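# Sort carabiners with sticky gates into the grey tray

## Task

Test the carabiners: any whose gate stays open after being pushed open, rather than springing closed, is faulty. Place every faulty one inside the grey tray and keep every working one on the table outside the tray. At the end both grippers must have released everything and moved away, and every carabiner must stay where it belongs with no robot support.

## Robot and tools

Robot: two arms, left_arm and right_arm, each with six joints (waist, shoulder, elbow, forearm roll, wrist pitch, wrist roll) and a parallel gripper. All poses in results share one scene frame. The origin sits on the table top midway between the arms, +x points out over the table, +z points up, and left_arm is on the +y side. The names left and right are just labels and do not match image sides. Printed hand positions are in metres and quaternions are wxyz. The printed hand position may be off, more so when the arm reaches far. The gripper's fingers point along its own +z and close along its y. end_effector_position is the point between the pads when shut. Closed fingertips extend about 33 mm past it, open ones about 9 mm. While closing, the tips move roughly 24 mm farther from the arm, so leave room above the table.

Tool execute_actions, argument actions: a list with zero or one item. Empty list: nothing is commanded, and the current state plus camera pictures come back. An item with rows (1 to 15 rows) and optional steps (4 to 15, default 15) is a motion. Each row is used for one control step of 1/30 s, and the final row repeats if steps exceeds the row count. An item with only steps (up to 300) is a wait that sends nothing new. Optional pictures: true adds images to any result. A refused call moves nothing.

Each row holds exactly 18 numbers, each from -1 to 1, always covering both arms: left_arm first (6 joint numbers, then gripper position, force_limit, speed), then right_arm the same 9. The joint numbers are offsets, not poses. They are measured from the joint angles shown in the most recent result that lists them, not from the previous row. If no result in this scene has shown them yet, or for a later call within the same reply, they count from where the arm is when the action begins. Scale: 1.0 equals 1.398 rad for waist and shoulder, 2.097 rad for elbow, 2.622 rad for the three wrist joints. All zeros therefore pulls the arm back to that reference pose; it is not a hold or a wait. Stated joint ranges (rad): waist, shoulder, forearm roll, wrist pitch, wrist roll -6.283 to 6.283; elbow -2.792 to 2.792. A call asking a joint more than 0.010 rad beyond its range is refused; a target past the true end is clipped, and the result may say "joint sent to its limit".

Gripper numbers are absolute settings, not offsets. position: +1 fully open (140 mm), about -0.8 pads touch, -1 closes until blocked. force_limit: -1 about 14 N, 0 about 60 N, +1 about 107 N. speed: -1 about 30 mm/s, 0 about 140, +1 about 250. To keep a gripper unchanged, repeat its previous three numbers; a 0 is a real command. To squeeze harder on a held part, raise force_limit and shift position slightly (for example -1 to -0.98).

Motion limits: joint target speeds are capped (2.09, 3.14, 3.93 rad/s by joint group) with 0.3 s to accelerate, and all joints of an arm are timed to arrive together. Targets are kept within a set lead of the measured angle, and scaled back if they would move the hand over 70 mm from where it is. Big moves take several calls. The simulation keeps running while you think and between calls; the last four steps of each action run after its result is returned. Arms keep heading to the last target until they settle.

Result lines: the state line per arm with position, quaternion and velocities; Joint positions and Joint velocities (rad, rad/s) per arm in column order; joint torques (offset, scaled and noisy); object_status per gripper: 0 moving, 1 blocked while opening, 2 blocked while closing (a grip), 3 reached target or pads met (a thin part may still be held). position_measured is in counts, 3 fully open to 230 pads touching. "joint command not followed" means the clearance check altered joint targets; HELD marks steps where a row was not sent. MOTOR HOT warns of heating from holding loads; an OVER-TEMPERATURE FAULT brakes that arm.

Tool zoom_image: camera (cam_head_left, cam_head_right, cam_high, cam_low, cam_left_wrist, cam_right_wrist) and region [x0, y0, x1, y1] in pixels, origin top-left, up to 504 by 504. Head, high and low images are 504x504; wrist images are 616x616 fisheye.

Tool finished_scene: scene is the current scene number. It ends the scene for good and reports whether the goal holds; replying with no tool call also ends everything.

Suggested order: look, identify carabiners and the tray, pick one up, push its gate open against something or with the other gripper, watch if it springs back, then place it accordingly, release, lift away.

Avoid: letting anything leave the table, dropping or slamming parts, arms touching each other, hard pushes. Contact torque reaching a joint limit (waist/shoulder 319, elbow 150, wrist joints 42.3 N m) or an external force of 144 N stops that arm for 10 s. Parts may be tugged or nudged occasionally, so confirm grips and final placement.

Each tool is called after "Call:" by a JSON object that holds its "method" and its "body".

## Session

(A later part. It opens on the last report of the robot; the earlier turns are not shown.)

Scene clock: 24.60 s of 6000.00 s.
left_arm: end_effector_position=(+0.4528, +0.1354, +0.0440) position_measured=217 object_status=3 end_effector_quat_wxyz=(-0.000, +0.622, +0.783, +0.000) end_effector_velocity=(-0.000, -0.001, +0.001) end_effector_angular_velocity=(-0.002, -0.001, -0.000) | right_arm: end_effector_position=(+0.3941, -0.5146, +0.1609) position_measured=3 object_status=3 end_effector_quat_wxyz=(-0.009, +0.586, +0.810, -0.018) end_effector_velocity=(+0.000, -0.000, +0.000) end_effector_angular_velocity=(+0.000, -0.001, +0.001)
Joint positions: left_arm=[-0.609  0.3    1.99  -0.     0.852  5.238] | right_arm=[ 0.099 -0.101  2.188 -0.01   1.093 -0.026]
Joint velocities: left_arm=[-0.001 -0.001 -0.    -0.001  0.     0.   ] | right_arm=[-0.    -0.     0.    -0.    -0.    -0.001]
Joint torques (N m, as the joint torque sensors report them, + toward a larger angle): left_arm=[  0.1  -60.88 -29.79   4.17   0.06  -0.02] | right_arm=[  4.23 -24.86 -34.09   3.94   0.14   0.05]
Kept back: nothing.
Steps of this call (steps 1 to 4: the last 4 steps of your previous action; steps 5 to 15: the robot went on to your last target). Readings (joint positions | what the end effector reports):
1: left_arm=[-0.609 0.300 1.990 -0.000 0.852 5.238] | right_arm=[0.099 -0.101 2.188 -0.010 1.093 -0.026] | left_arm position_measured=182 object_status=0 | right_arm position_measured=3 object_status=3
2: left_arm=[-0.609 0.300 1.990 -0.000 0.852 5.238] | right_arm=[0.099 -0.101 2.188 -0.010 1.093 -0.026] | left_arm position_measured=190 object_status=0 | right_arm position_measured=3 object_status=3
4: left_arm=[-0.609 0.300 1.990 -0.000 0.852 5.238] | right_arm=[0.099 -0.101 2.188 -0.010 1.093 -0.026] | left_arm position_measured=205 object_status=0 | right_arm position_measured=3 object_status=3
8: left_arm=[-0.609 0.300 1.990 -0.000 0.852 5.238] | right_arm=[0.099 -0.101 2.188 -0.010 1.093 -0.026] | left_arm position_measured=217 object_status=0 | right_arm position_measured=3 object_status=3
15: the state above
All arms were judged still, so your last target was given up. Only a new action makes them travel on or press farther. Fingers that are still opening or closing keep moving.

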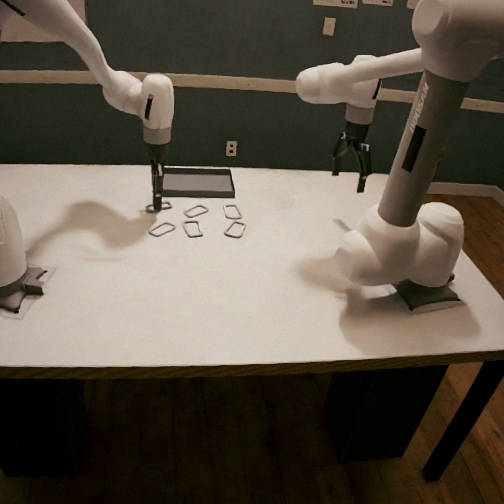

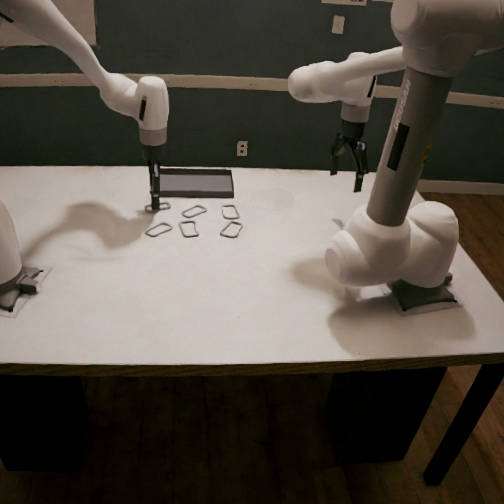

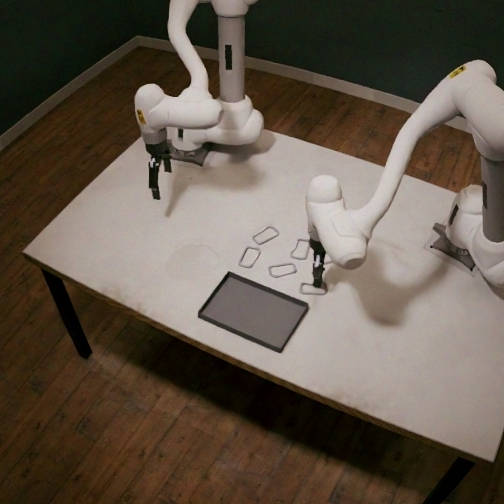

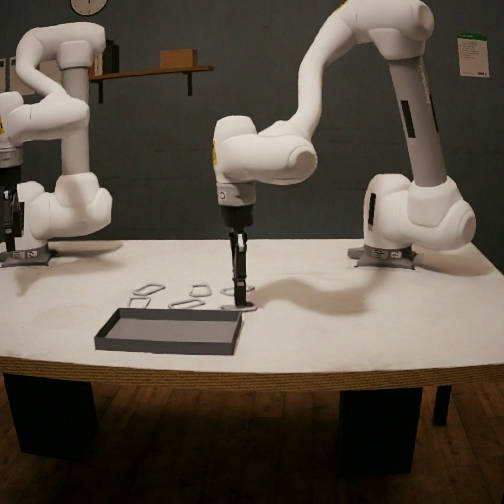

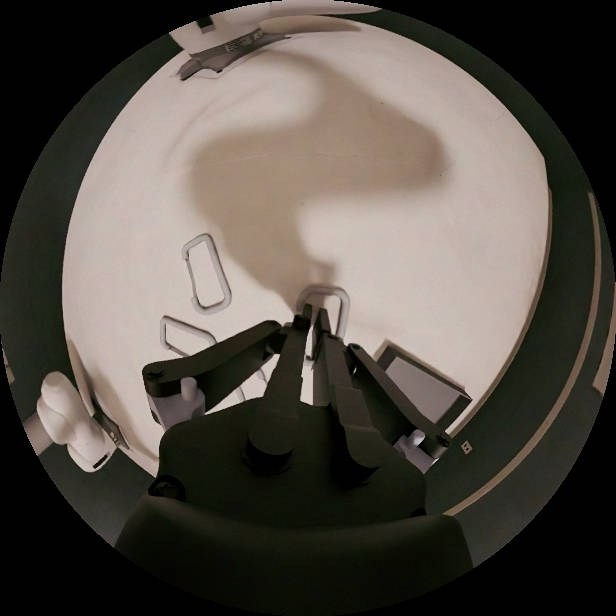

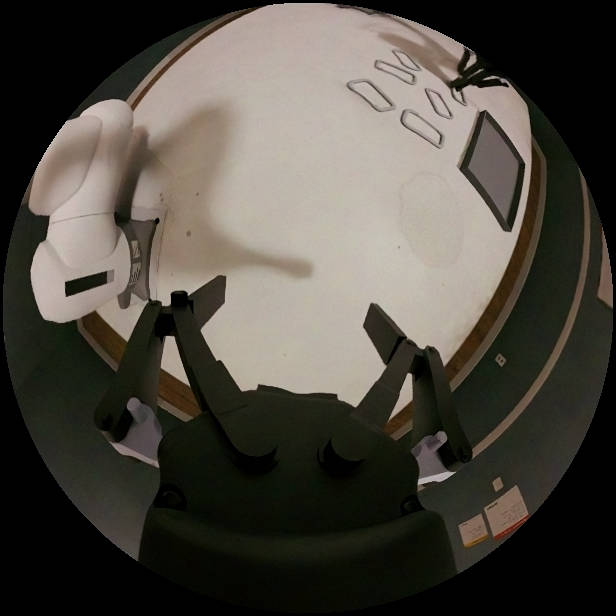

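Call:
{"method": "execute_actions", "body": {"actions": [{"rows":[[0,0.0028,0.0012,0,-0.0025,0,-0.7,-0.3,0,0,0,0,0,0,0,1,0,0],[0,0.0028,0.0012,0,-0.0025,0,-0.7,-0.3,0,0,0,0,0,0,0,1,0,0],[0,0.0028,0.0012,0,-0.0025,0,-0.7,-0.3,0,0,0,0,0,0,0,1,0,0],[0,0.0028,0.0012,0,-0.0025,0,-0.7,-0.3,0,0,0,0,0,0,0,1,0,0],[0,0.0028,0.0012,0,-0.0025,0,-0.25,-0.3,-0.6,0,0,0,0,0,0,1,0,0],[0,0.0028,0.0012,0,-0.0025,0,-0.25,-0.3,-0.6,0,0,0,0,0,0,1,0,0],[0,0.0028,0.0012,0,-0.0025,0,-0.25,-0.3,-0.6,0,0,0,0,0,0,1,0,0],[0,0.0028,0.0012,0,-0.0025,0,-0.25,-0.3,-0.6,0,0,0,0,0,0,1,0,0],[0,0.0028,0.0012,0,-0.0025,0,-0.25,-0.3,-0.6,0,0,0,0,0,0,1,0,0],[0,0.0028,0.0012,0,-0.0025,0,-0.25,-0.3,-0.6,0,0,0,0,0,0,1,0,0],[0,0.0045,0.002,0,-0.004,0,-0.25,-0.3,-0.6,0,0,0,0,0,0,1,0,0]],"steps":15}]}}

Call:
{"method": "execute_actions", "body": {"actions": [{"steps":30}], "pictures": true}}

Call:
{"method": "zoom_image", "body": {"camera": "cam_left_wrist", "region": [200, 220, 420, 420]}}

Scene clock: 25.33 s of 6000.00 s.
left_arm: end_effector_position=(+0.4528, +0.1354, +0.0406) position_measured=196 object_status=0 end_effector_quat_wxyz=(-0.000, +0.622, +0.783, +0.000) end_effector_velocity=(-0.001, +0.000, -0.007) end_effector_angular_velocity=(+0.001, +0.001, -0.001) | right_arm: end_effector_position=(+0.3941, -0.5146, +0.1609) position_measured=3 object_status=3 end_effector_quat_wxyz=(-0.009, +0.586, +0.810, -0.018) end_effector_velocity=(+0.000, +0.000, +0.000) end_effector_angular_velocity=(+0.000, -0.001, -0.001)
Joint positions: left_arm=[-0.609  0.304  1.993 -0.     0.846  5.238] | right_arm=[ 0.099 -0.101  2.188 -0.01   1.093 -0.026]
Joint velocities: left_arm=[-0.001  0.007  0.006 -0.001 -0.012  0.001] | right_arm=[-0.    -0.    -0.001 -0.     0.     0.001]
Joint torques (N m, as the joint torque sensors report them, + toward a larger angle): left_arm=[ -1.03 -57.89 -26.52   4.04   0.85   0.07] | right_arm=[  2.26 -23.83 -34.49   3.81   0.04  -0.18]
Steps of this call (steps 1 to 11: nothing new was sent; steps 12 to 22: the first 11 steps of this action). Readings (joint positions | what the end effector reports):
12: left_arm=[-0.609 0.300 1.990 -0.000 0.852 5.238] | right_arm=[0.099 -0.101 2.188 -0.010 1.093 -0.026] | left_arm position_measured=217 object_status=3 | right_arm position_measured=3 object_status=3
13: left_arm=[-0.609 0.300 1.991 -0.000 0.851 5.238] | right_arm=[0.099 -0.101 2.188 -0.010 1.093 -0.026] | left_arm position_measured=217 object_status=3 | right_arm position_measured=3 object_status=3
15: left_arm=[-0.609 0.302 1.992 -0.000 0.848 5.238] | right_arm=[0.099 -0.101 2.188 -0.010 1.093 -0.026] | left_arm position_measured=217 object_status=3 | right_arm position_measured=3 object_status=3
19: left_arm=[-0.609 0.304 1.993 -0.000 0.846 5.238] | right_arm=[0.099 -0.101 2.188 -0.010 1.093 -0.026] | left_arm position_measured=208 object_status=0 | right_arm position_measured=3 object_status=3
22: the state above

Scene clock: 35.90 s of 6000.00 s.
left_arm: end_effector_position=(+0.4533, +0.1348, +0.0399) position_measured=185 object_status=1 end_effector_quat_wxyz=(+0.001, +0.622, +0.783, -0.000) end_effector_velocity=(-0.000, -0.000, +0.000) end_effector_angular_velocity=(-0.000, -0.001, -0.001) | right_arm: end_effector_position=(+0.3941, -0.5146, +0.1609) position_measured=3 object_status=3 end_effector_quat_wxyz=(-0.009, +0.586, +0.810, -0.018) end_effector_velocity=(+0.000, -0.000, -0.000) end_effector_angular_velocity=(-0.001, +0.000, +0.001)
Joint positions: left_arm=[-0.609  0.305  1.993 -0.     0.843  5.238] | right_arm=[ 0.099 -0.101  2.188 -0.01   1.093 -0.026]
Joint velocities: left_arm=[-0.001 -0.    -0.     0.    -0.     0.   ] | right_arm=[-0.     0.001 -0.    -0.001  0.    -0.   ]
Joint torques (N m, as the joint torque sensors report them, + toward a larger angle): left_arm=[ -1.03 -45.05 -23.55   4.01  -2.84  -0.05] | right_arm=[  2.06 -26.2  -34.68   3.81   0.04  -0.48]
FORCE FAULT: contact force on the left arm reached its limit, and that arm stopped for 10 seconds. The contact can be on any part of that arm, not only on its tool. That arm's remaining commands of this call were not run. That arm holds still and accepts commands again. Move the arm away from the contact; if what it grips holds it there, let go first. Pushing or pulling that hard again can fault the arm again.
Kept back: nothing.
The stop of the left arm began at step 17 of this call (marked STOPPED below). From that step on that arm followed nothing that you had sent. Nothing is kept back now, and the robot has no last target.
Steps of this call (steps 1 to 4: the last 4 steps of your previous action; steps 5 to 15: the robot went on to your last target; steps 16 to 30: nothing new was sent; steps 31 to 317: the stop continued). Readings (joint positions | what the end effector reports):
1: left_arm=[-0.609 0.304 1.993 -0.000 0.845 5.238] | right_arm=[0.099 -0.101 2.188 -0.010 1.093 -0.026] | left_arm position_measured=192 object_status=0 | right_arm position_measured=3 object_status=3
2: left_arm=[-0.609 0.305 1.993 -0.000 0.844 5.238] | right_arm=[0.099 -0.101 2.188 -0.010 1.093 -0.026] | left_arm position_measured=188 object_status=0 | right_arm position_measured=3 object_status=3
4: left_arm=[-0.609 0.305 1.994 -0.000 0.843 5.238] | right_arm=[0.099 -0.101 2.188 -0.010 1.093 -0.026] | left_arm position_measured=185 object_status=0 | right_arm position_measured=3 object_status=3
8: left_arm=[-0.609 0.306 1.994 -0.000 0.842 5.238] | right_arm=[0.099 -0.101 2.188 -0.010 1.093 -0.026] | left_arm position_measured=185 object_status=1 | right_arm position_measured=3 object_status=3
17: left_arm=[-0.609 0.305 1.993 -0.000 0.842 5.238] | right_arm=[0.099 -0.101 2.188 -0.010 1.093 -0.026] | left_arm position_measured=185 object_status=1 | right_arm position_measured=3 object_status=3 STOPPED (the left arm)
317: the state above

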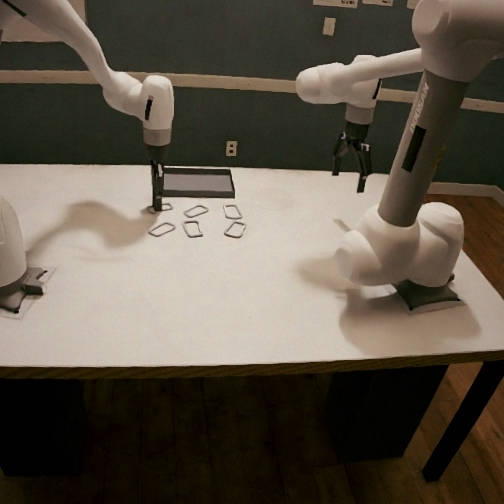

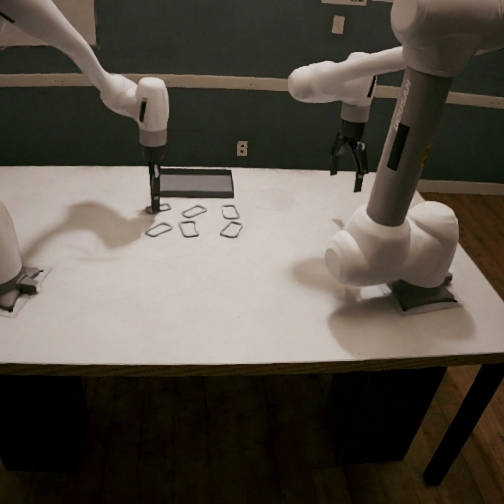

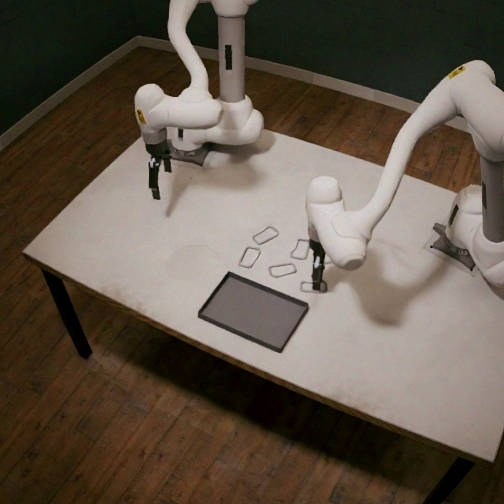

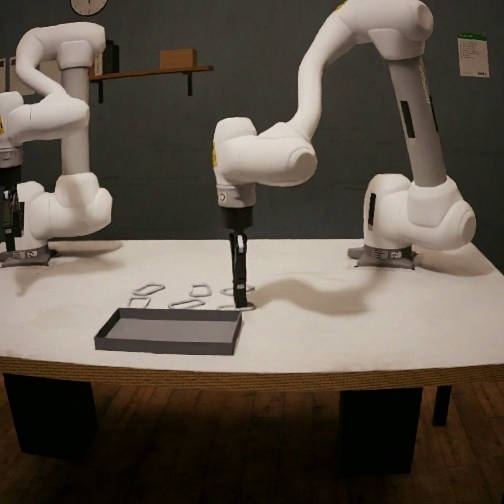

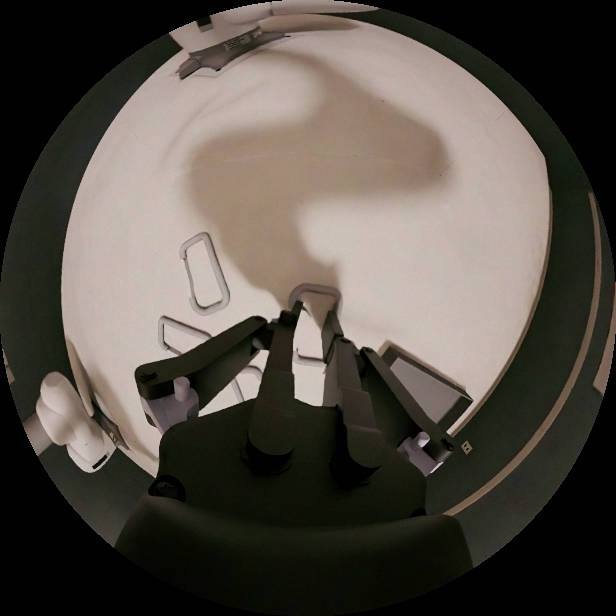

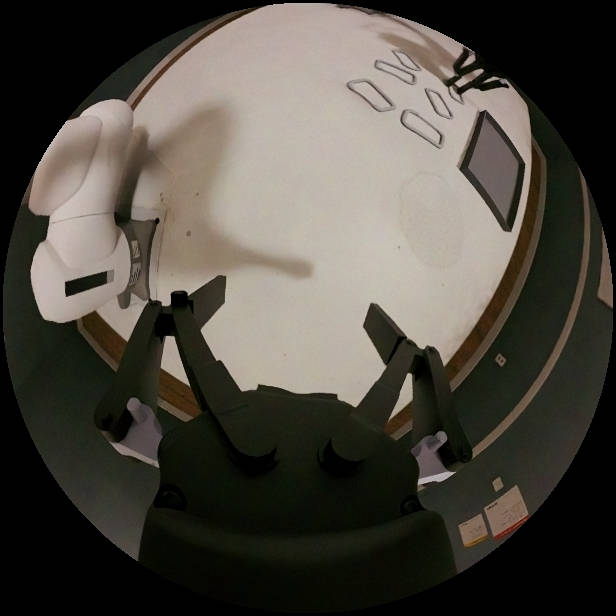

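Region (200, 220, 420, 420) of cam_left_wrist's 616x616 image, scaled by 2.291, with more detail than that image has; it fills the top 458 rows of this view, and the rest is white.

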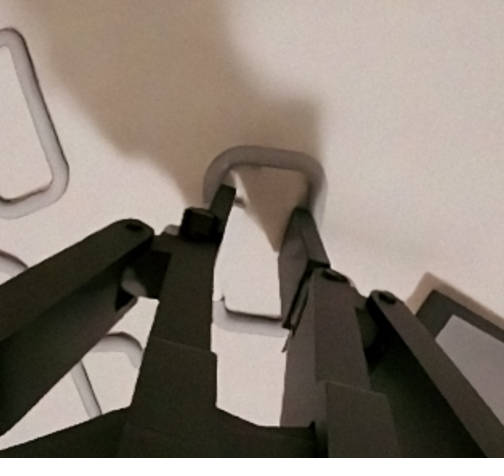

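Call:
{"method": "execute_actions", "body": {"actions": [{"rows":[[0,-0.003,-0.0013,0,0.0027,0,-0.72,-0.3,0,0,0,0,0,0,0,1,0,0],[0,-0.003,-0.0013,0,0.0027,0,-0.72,-0.3,0,0,0,0,0,0,0,1,0,0],[0,-0.003,-0.0013,0,0.0027,0,-0.72,-0.3,0,0,0,0,0,0,0,1,0,0],[0,-0.003,-0.0013,0,0.0027,0,-0.72,-0.3,0,0,0,0,0,0,0,1,0,0],[0,-0.003,-0.0013,0,0.0027,0,-0.72,-0.3,0,0,0,0,0,0,0,1,0,0],[0,-0.003,-0.0013,0,0.0027,0,-0.72,-0.3,0,0,0,0,0,0,0,1,0,0],[0,-0.003,-0.0013,0,0.0027,0,-0.72,-0.3,0,0,0,0,0,0,0,1,0,0],[0,-0.04,-0.0185,0,0.036,0,-0.72,-0.3,0,0,0,0,0,0,0,1,0,0]],"steps":15}]}}

Call:
{"method": "execute_actions", "body": {"actions": [{"steps":8}], "pictures": true}}

Scene clock: 36.47 s of 6000.00 s.
left_arm: end_effector_position=(+0.4538, +0.1343, +0.0686) position_measured=219 object_status=0 end_effector_quat_wxyz=(+0.001, +0.622, +0.783, -0.000) end_effector_velocity=(+0.011, -0.012, +0.355) end_effector_angular_velocity=(-0.039, -0.037, +0.001) | right_arm: end_effector_position=(+0.3941, -0.5146, +0.1609) position_measured=3 object_status=3 end_effector_quat_wxyz=(-0.009, +0.586, +0.810, -0.018) end_effector_velocity=(+0.000, +0.000, -0.000) end_effector_angular_velocity=(-0.000, +0.001, -0.001)
Joint positions: left_arm=[-0.609  0.273  1.971 -0.     0.896  5.238] | right_arm=[ 0.099 -0.101  2.188 -0.01   1.093 -0.026]
Joint velocities: left_arm=[ 0.    -0.389 -0.274  0.     0.61  -0.001] | right_arm=[ 0.     0.002 -0.001  0.     0.     0.001]
Joint torques (N m, as the joint torque sensors report them, + toward a larger angle): left_arm=[ -1.4  -51.64 -28.37   3.65   0.05   0.04] | right_arm=[  3.49 -26.18 -34.51   3.85  -0.22  -0.43]
Steps of this call (steps 1 to 6: nothing new was sent; steps 7 to 17: the first 11 steps of this action). Readings (joint positions | what the end effector reports):
7: left_arm=[-0.609 0.305 1.993 -0.000 0.843 5.238] | right_arm=[0.099 -0.101 2.188 -0.010 1.093 -0.026] | left_arm position_measured=185 object_status=0 | right_arm position_measured=3 object_status=3
8: left_arm=[-0.609 0.304 1.992 -0.000 0.844 5.238] | right_arm=[0.099 -0.101 2.188 -0.010 1.093 -0.026] | left_arm position_measured=185 object_status=0 | right_arm position_measured=3 object_status=3
10: left_arm=[-0.609 0.302 1.991 -0.000 0.847 5.238] | right_arm=[0.099 -0.101 2.188 -0.010 1.093 -0.026] | left_arm position_measured=202 object_status=0 | right_arm position_measured=3 object_status=3
14: left_arm=[-0.609 0.301 1.990 -0.000 0.849 5.238] | right_arm=[0.099 -0.101 2.188 -0.010 1.093 -0.026] | left_arm position_measured=219 object_status=0 | right_arm position_measured=3 object_status=3
17: the state above

Scene clock: 36.73 s of 6000.00 s.
left_arm: end_effector_position=(+0.4534, +0.1348, +0.0901) position_measured=219 object_status=3 end_effector_quat_wxyz=(+0.001, +0.622, +0.783, -0.000) end_effector_velocity=(+0.000, -0.000, +0.004) end_effector_angular_velocity=(+0.000, -0.000, +0.001) | right_arm: end_effector_position=(+0.3941, -0.5146, +0.1609) position_measured=3 object_status=3 end_effector_quat_wxyz=(-0.009, +0.586, +0.810, -0.018) end_effector_velocity=(-0.000, +0.000, +0.001) end_effector_angular_velocity=(+0.001, -0.001, -0.000)
Joint positions: left_arm=[-0.609  0.249  1.954 -0.     0.936  5.238] | right_arm=[ 0.099 -0.101  2.188 -0.01   1.093 -0.026]
Joint velocities: left_arm=[-0.    -0.004 -0.004  0.     0.008 -0.002] | right_arm=[ 0.    -0.001  0.     0.001 -0.     0.   ]
Joint torques (N m, as the joint torque sensors report them, + toward a larger angle): left_arm=[  0.06 -56.55 -31.28   4.34   0.09  -0.01] | right_arm=[  2.65 -25.78 -35.12   3.91  -0.08  -0.51]
Kept back: nothing.
Steps of this call (steps 1 to 4: the last 4 steps of your previous action; steps 5 to 8: the robot went on to your last target). Readings (joint positions | what the end effector reports):
1: left_arm=[-0.609 0.262 1.963 -0.000 0.914 5.238] | right_arm=[0.099 -0.101 2.188 -0.010 1.093 -0.026] | left_arm position_measured=219 object_status=0 | right_arm position_measured=3 object_status=3
2: left_arm=[-0.609 0.255 1.959 -0.000 0.925 5.238] | right_arm=[0.099 -0.101 2.188 -0.010 1.093 -0.026] | left_arm position_measured=219 object_status=0 | right_arm position_measured=3 object_status=3
4: left_arm=[-0.609 0.251 1.956 -0.000 0.933 5.238] | right_arm=[0.099 -0.101 2.188 -0.010 1.093 -0.026] | left_arm position_measured=219 object_status=3 | right_arm position_measured=3 object_status=3
8: the state above

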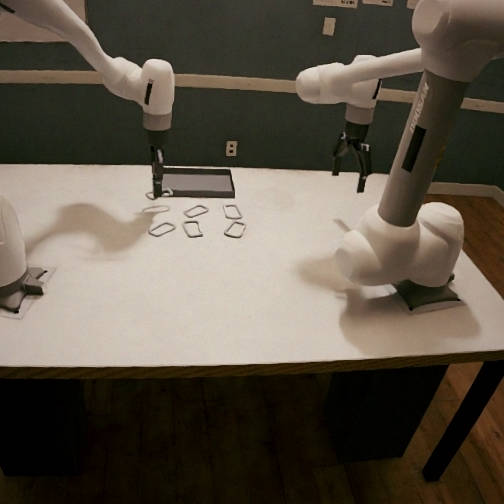

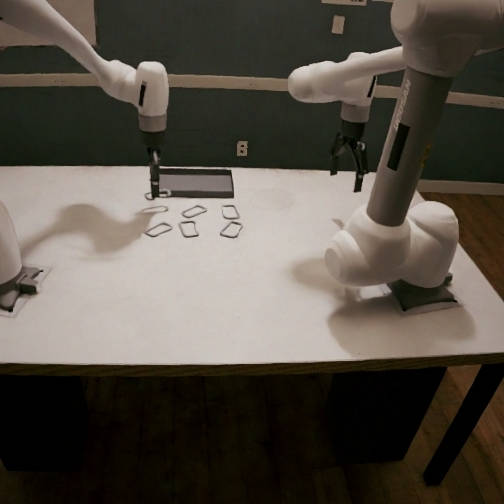

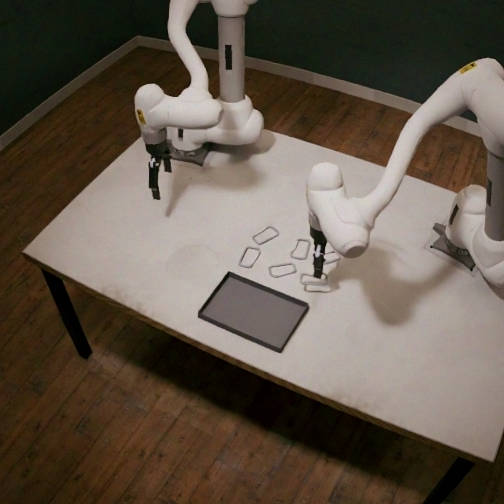

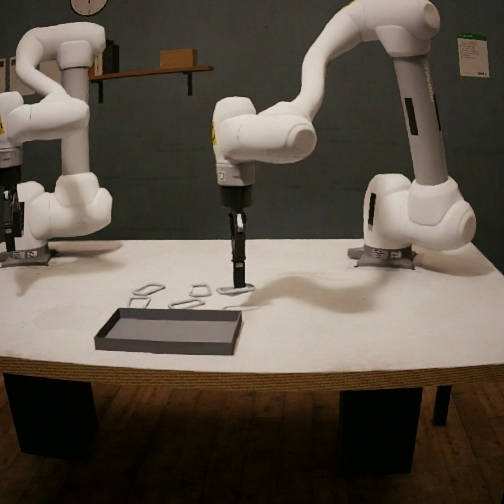

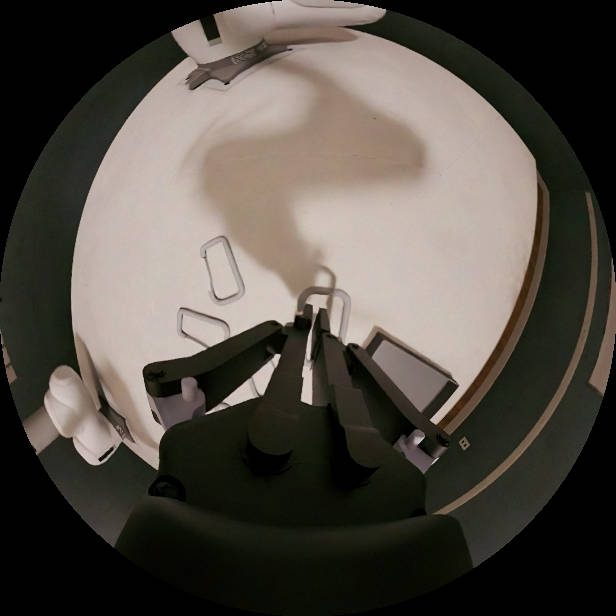

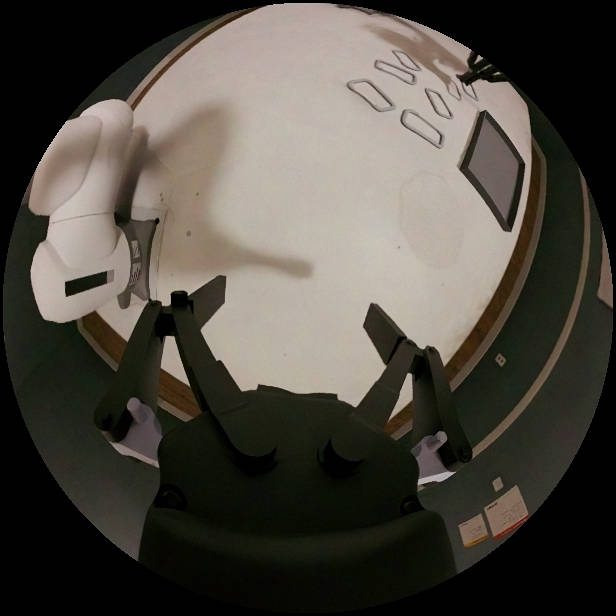

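Call:
{"method": "execute_actions", "body": {"actions": [{"rows":[[-0.0415,0.02,-0.018,0,0.0048,-0.535,-0.72,-0.3,0,0,0,0,0,0,0,1,0,0]],"steps":15}]}}

Call:
{"method": "execute_actions", "body": {"actions": [{"steps":18}], "pictures": true}}

Call:
{"method": "zoom_image", "body": {"camera": "cam_high", "region": [220, 200, 380, 330]}}

Call:
{"method": "zoom_image", "body": {"camera": "cam_low", "region": [150, 230, 310, 340]}}

Scene clock: 38.10 s of 6000.00 s.
left_arm: end_effector_position=(+0.4446, +0.1068, +0.0902) position_measured=219 object_status=3 end_effector_quat_wxyz=(-0.000, +0.340, +0.940, +0.000) end_effector_velocity=(-0.032, -0.094, -0.001) end_effector_angular_velocity=(+0.006, +0.003, +3.256) | right_arm: end_effector_position=(+0.3941, -0.5146, +0.1609) position_measured=3 object_status=3 end_effector_quat_wxyz=(-0.009, +0.586, +0.810, -0.018) end_effector_velocity=(-0.000, -0.000, +0.000) end_effector_angular_velocity=(-0.000, -0.001, -0.000)
Joint positions: left_arm=[-0.65   0.269  1.928 -0.     0.945  4.548] | right_arm=[ 0.099 -0.101  2.188 -0.01   1.093 -0.026]
Joint velocities: left_arm=[-0.139  0.066 -0.089  0.001  0.029 -3.396] | right_arm=[-0.    -0.001  0.    -0.001  0.     0.   ]
Joint torques (N m, as the joint torque sensors report them, + toward a larger angle): left_arm=[  4.72 -63.49 -32.5    4.35   0.57   0.42] | right_arm=[  3.71 -26.51 -35.     3.71   0.05  -0.2 ]
Steps of this call (steps 1 to 30: the robot went on to your last target; steps 31 to 41: the first 11 steps of this action). Readings (joint positions | what the end effector reports):
31: left_arm=[-0.609 0.249 1.954 -0.000 0.937 5.238] | right_arm=[0.099 -0.101 2.188 -0.010 1.093 -0.026] | left_arm position_measured=219 object_status=3 | right_arm position_measured=3 object_status=3
32: left_arm=[-0.609 0.249 1.954 -0.000 0.937 5.231] | right_arm=[0.099 -0.101 2.188 -0.010 1.093 -0.026] | left_arm position_measured=219 object_status=3 | right_arm position_measured=3 object_status=3
34: left_arm=[-0.613 0.251 1.951 -0.000 0.938 5.175] | right_arm=[0.099 -0.101 2.188 -0.010 1.093 -0.026] | left_arm position_measured=219 object_status=3 | right_arm position_measured=3 object_status=3
38: left_arm=[-0.632 0.260 1.939 -0.000 0.942 4.890] | right_arm=[0.099 -0.101 2.188 -0.010 1.093 -0.026] | left_arm position_measured=219 object_status=3 | right_arm position_measured=3 object_status=3
41: the state above

Scene clock: 38.70 s of 6000.00 s.
left_arm: end_effector_position=(+0.4406, +0.0955, +0.0901) position_measured=219 object_status=3 end_effector_quat_wxyz=(-0.000, -0.001, +1.000, +0.000) end_effector_velocity=(-0.001, -0.001, +0.001) end_effector_angular_velocity=(-0.001, -0.001, -0.003) | right_arm: end_effector_position=(+0.3941, -0.5146, +0.1609) position_measured=3 object_status=3 end_effector_quat_wxyz=(-0.009, +0.586, +0.810, -0.018) end_effector_velocity=(-0.000, +0.000, +0.000) end_effector_angular_velocity=(+0.001, -0.000, -0.000)
Joint positions: left_arm=[-0.667  0.277  1.917 -0.     0.949  3.836] | right_arm=[ 0.099 -0.101  2.188 -0.01   1.093 -0.026]
Joint velocities: left_arm=[-0.003 -0.002  0.     0.    -0.     0.   ] | right_arm=[ 0.    -0.001  0.     0.001  0.     0.   ]
Joint torques (N m, as the joint torque sensors report them, + toward a larger angle): left_arm=[ -0.1  -60.83 -32.48   4.38   0.09  -0.13] | right_arm=[  2.59 -24.61 -34.39   3.75  -0.22  -0.14]
Kept back: nothing.
Steps of this call (steps 1 to 4: the last 4 steps of your previous action; steps 5 to 18: the robot went on to your last target). Readings (joint positions | what the end effector reports):
1: left_arm=[-0.655 0.271 1.925 -0.000 0.946 4.435] | right_arm=[0.099 -0.101 2.188 -0.010 1.093 -0.026] | left_arm position_measured=219 object_status=3 | right_arm position_measured=3 object_status=3
2: left_arm=[-0.658 0.273 1.923 -0.000 0.947 4.325] | right_arm=[0.099 -0.101 2.188 -0.010 1.093 -0.026] | left_arm position_measured=219 object_status=3 | right_arm position_measured=3 object_status=3
4: left_arm=[-0.663 0.275 1.919 -0.000 0.948 4.132] | right_arm=[0.099 -0.101 2.188 -0.010 1.093 -0.026] | left_arm position_measured=219 object_status=3 | right_arm position_measured=3 object_status=3
8: left_arm=[-0.667 0.277 1.917 -0.000 0.949 3.886] | right_arm=[0.099 -0.101 2.188 -0.010 1.093 -0.026] | left_arm position_measured=219 object_status=3 | right_arm position_measured=3 object_status=3
18: the state above

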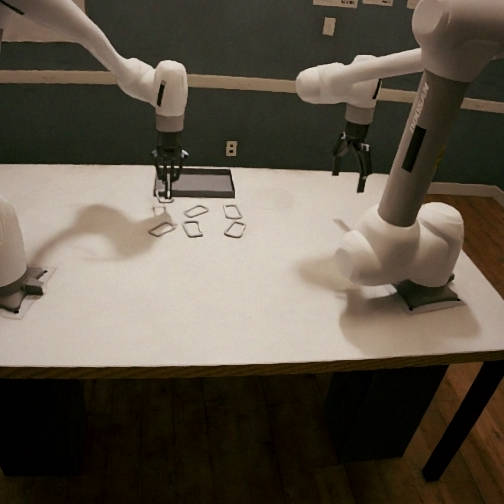

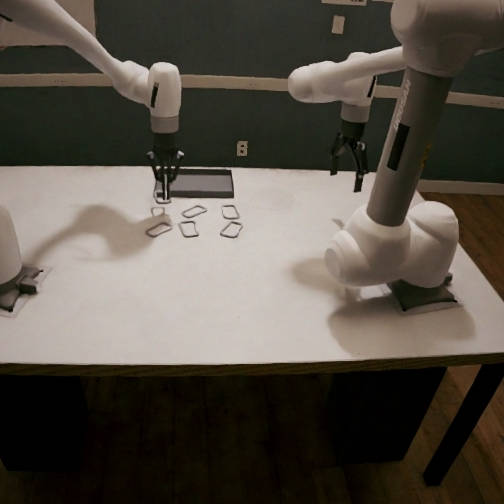

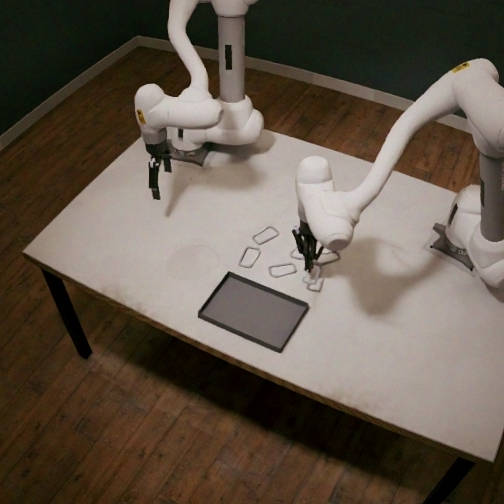

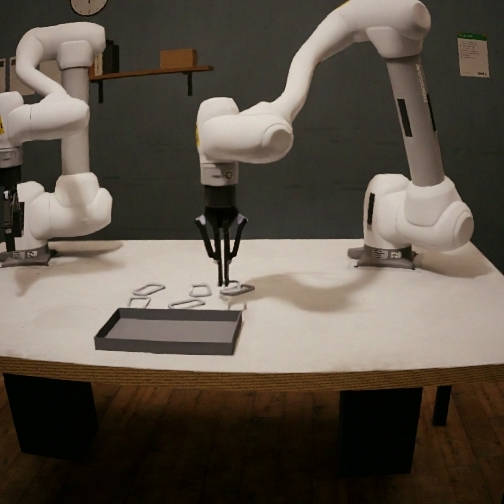

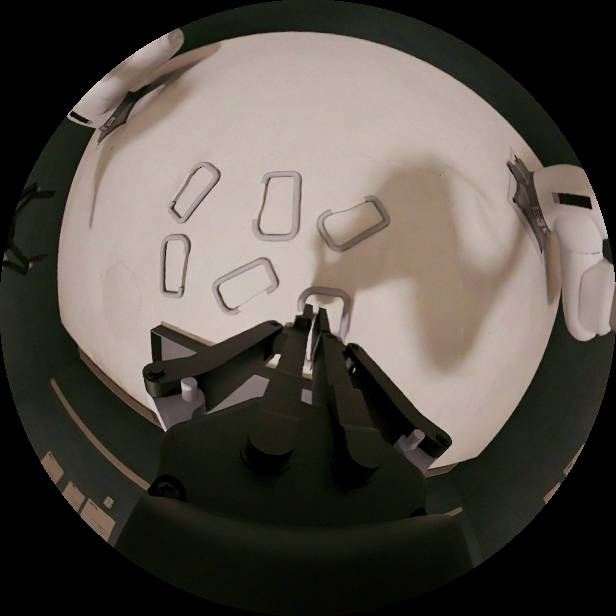

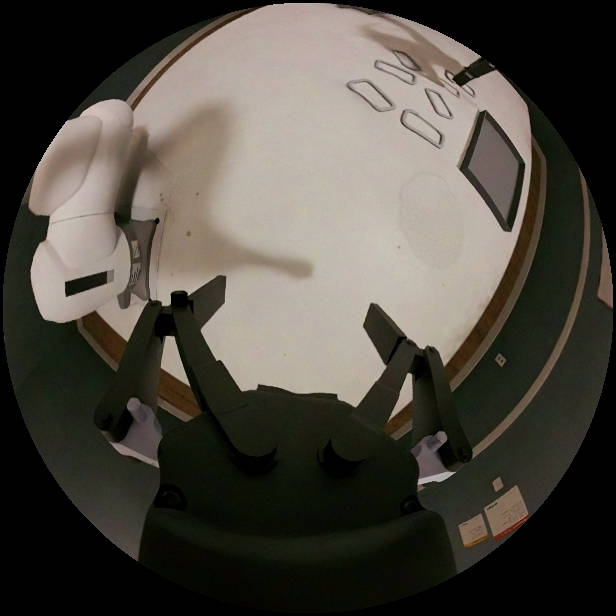

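Region (220, 200, 380, 330) of cam_high's 504x504 image, scaled by 3.150, with more detail than that image has; it fills the top 410 rows of this view, and the rest is white.

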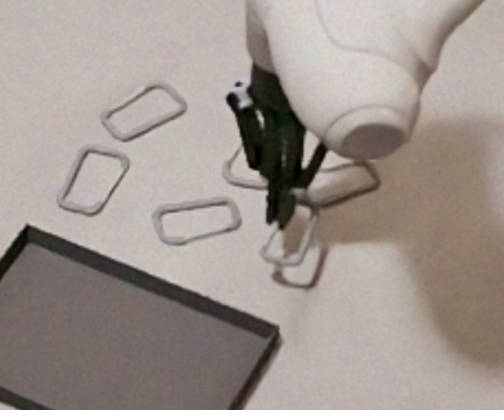

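Region (150, 230, 310, 340) of cam_low's 504x504 image, scaled by 3.150, with more detail than that image has; it fills the top 346 rows of this view, and the rest is white.

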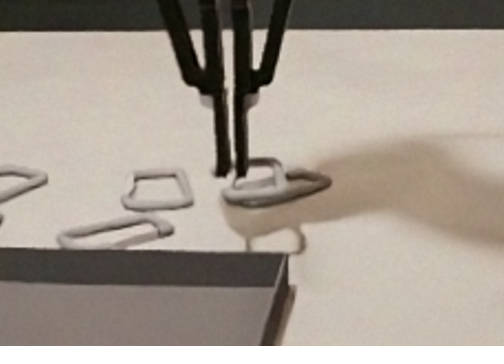

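Call:
{"method": "execute_actions", "body": {"actions": [{"rows":[[0,0.036,0.0165,0,-0.032,0,-0.72,-0.3,0,0,0,0,0,0,0,1,0,0]],"steps":15}], "pictures": true}}

Call:
{"method": "zoom_image", "body": {"camera": "cam_high", "region": [260, 220, 360, 300]}}

Call:
{"method": "zoom_image", "body": {"camera": "cam_low", "region": [190, 250, 270, 320]}}

Call:
{"method": "zoom_image", "body": {"camera": "cam_head_left", "region": [130, 170, 210, 230]}}

Scene clock: 39.43 s of 6000.00 s.
left_arm: end_effector_position=(+0.4407, +0.0953, +0.0440) position_measured=219 object_status=3 end_effector_quat_wxyz=(-0.001, -0.001, +1.000, +0.001) end_effector_velocity=(-0.000, +0.001, -0.007) end_effector_angular_velocity=(+0.000, +0.001, +0.002) | right_arm: end_effector_position=(+0.3941, -0.5146, +0.1609) position_measured=3 object_status=3 end_effector_quat_wxyz=(-0.009, +0.586, +0.810, -0.018) end_effector_velocity=(+0.000, +0.000, -0.001) end_effector_angular_velocity=(-0.000, +0.002, +0.000)
Joint positions: left_arm=[-0.667  0.327  1.951 -0.     0.866  3.836] | right_arm=[ 0.099 -0.101  2.188 -0.01   1.093 -0.026]
Joint velocities: left_arm=[ 0.001  0.008  0.006 -0.001 -0.013 -0.001] | right_arm=[-0.     0.002 -0.     0.     0.    -0.001]
Joint torques (N m, as the joint torque sensors report them, + toward a larger angle): left_arm=[  0.35 -63.52 -30.15   4.22   0.42   0.05] | right_arm=[  3.5  -25.89 -35.66   3.68  -0.21  -0.46]
Steps of this call (steps 1 to 11: the robot went on to your last target; steps 12 to 22: the first 11 steps of this action). Readings (joint positions | what the end effector reports):
12: left_arm=[-0.667 0.277 1.917 -0.000 0.949 3.836] | right_arm=[0.099 -0.101 2.188 -0.010 1.093 -0.026] | left_arm position_measured=219 object_status=3 | right_arm position_measured=3 object_status=3
13: left_arm=[-0.667 0.281 1.919 -0.000 0.944 3.836] | right_arm=[0.099 -0.101 2.188 -0.010 1.093 -0.026] | left_arm position_measured=219 object_status=3 | right_arm position_measured=3 object_status=3
15: left_arm=[-0.667 0.305 1.936 -0.000 0.904 3.836] | right_arm=[0.099 -0.101 2.188 -0.010 1.093 -0.026] | left_arm position_measured=219 object_status=3 | right_arm position_measured=3 object_status=3
19: left_arm=[-0.667 0.326 1.950 -0.000 0.869 3.836] | right_arm=[0.099 -0.101 2.188 -0.010 1.093 -0.026] | left_arm position_measured=219 object_status=3 | right_arm position_measured=3 object_status=3
22: the state above

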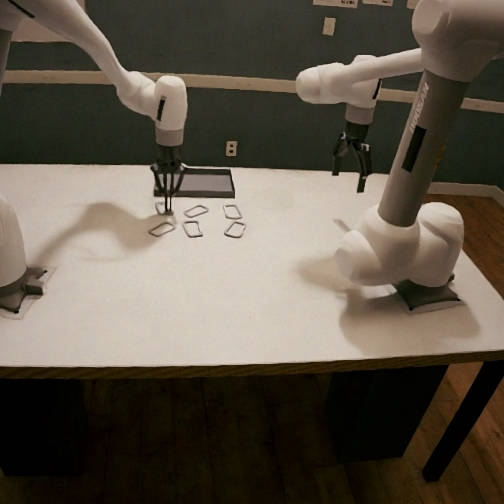

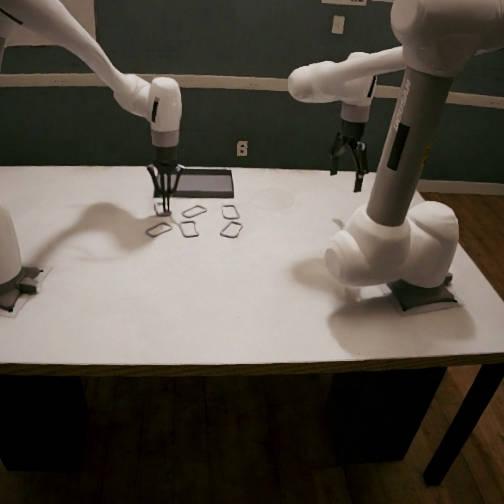

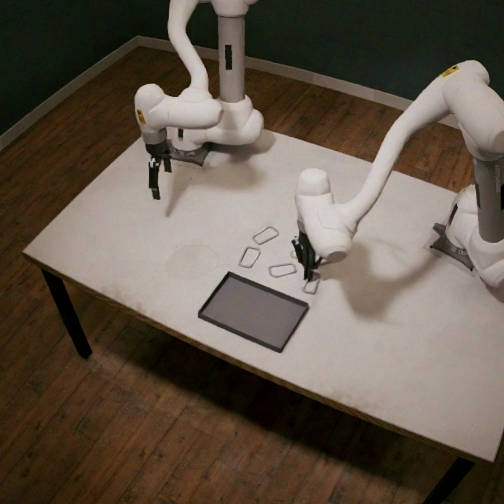

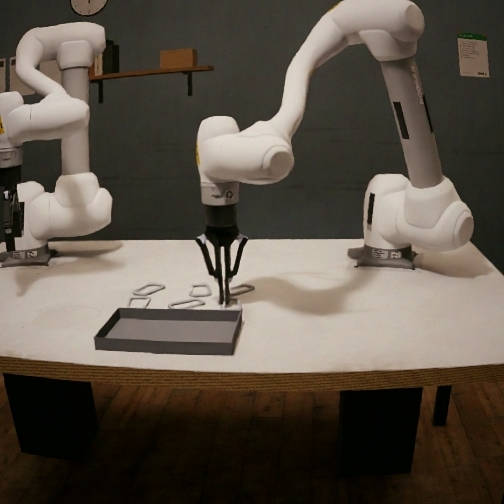

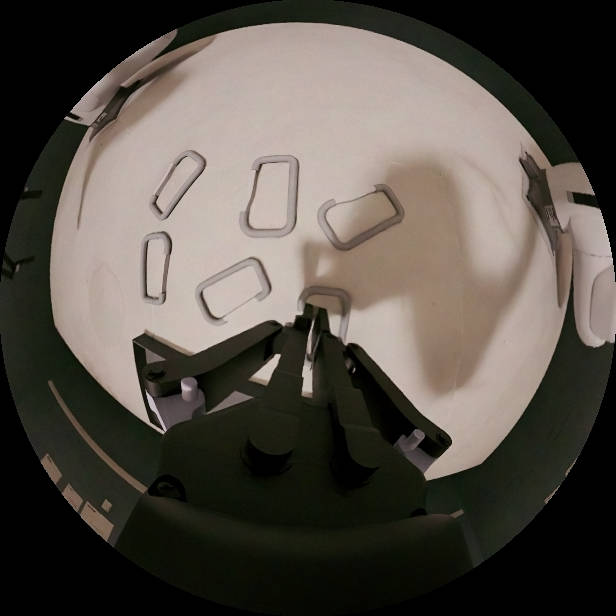

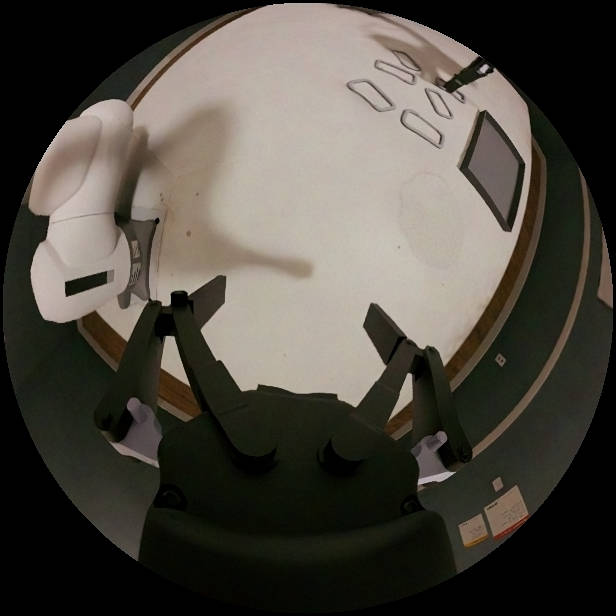

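Region (260, 220, 360, 300) of cam_high's 504x504 image, scaled by 5.040, with more detail than that image has; it fills the top 403 rows of this view, and the rest is white.

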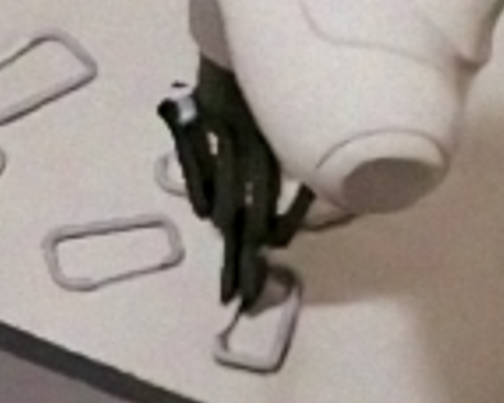

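Region (190, 250, 270, 320) of cam_low's 504x504 image, scaled by 6.300, with more detail than that image has; it fills the top 441 rows of this view, and the rest is white.

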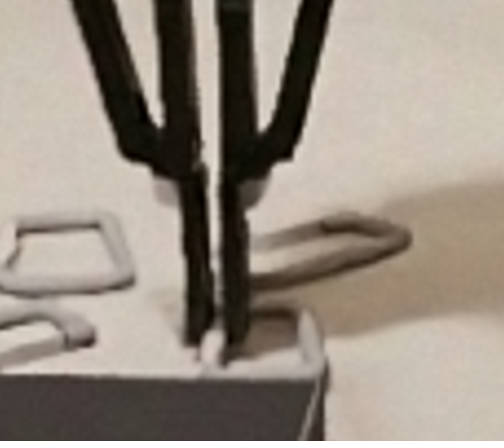

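Region (130, 170, 210, 230) of cam_head_left's 504x504 image, scaled by 6.300, with more detail than that image has; it fills the top 378 rows of this view, and the rest is white.

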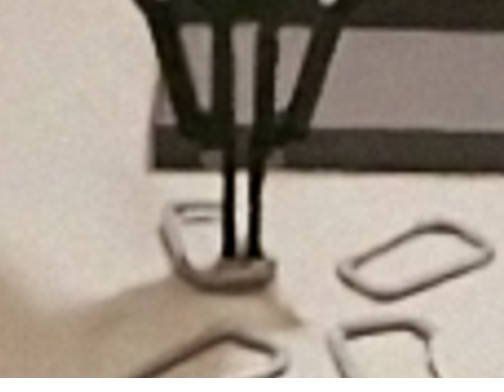

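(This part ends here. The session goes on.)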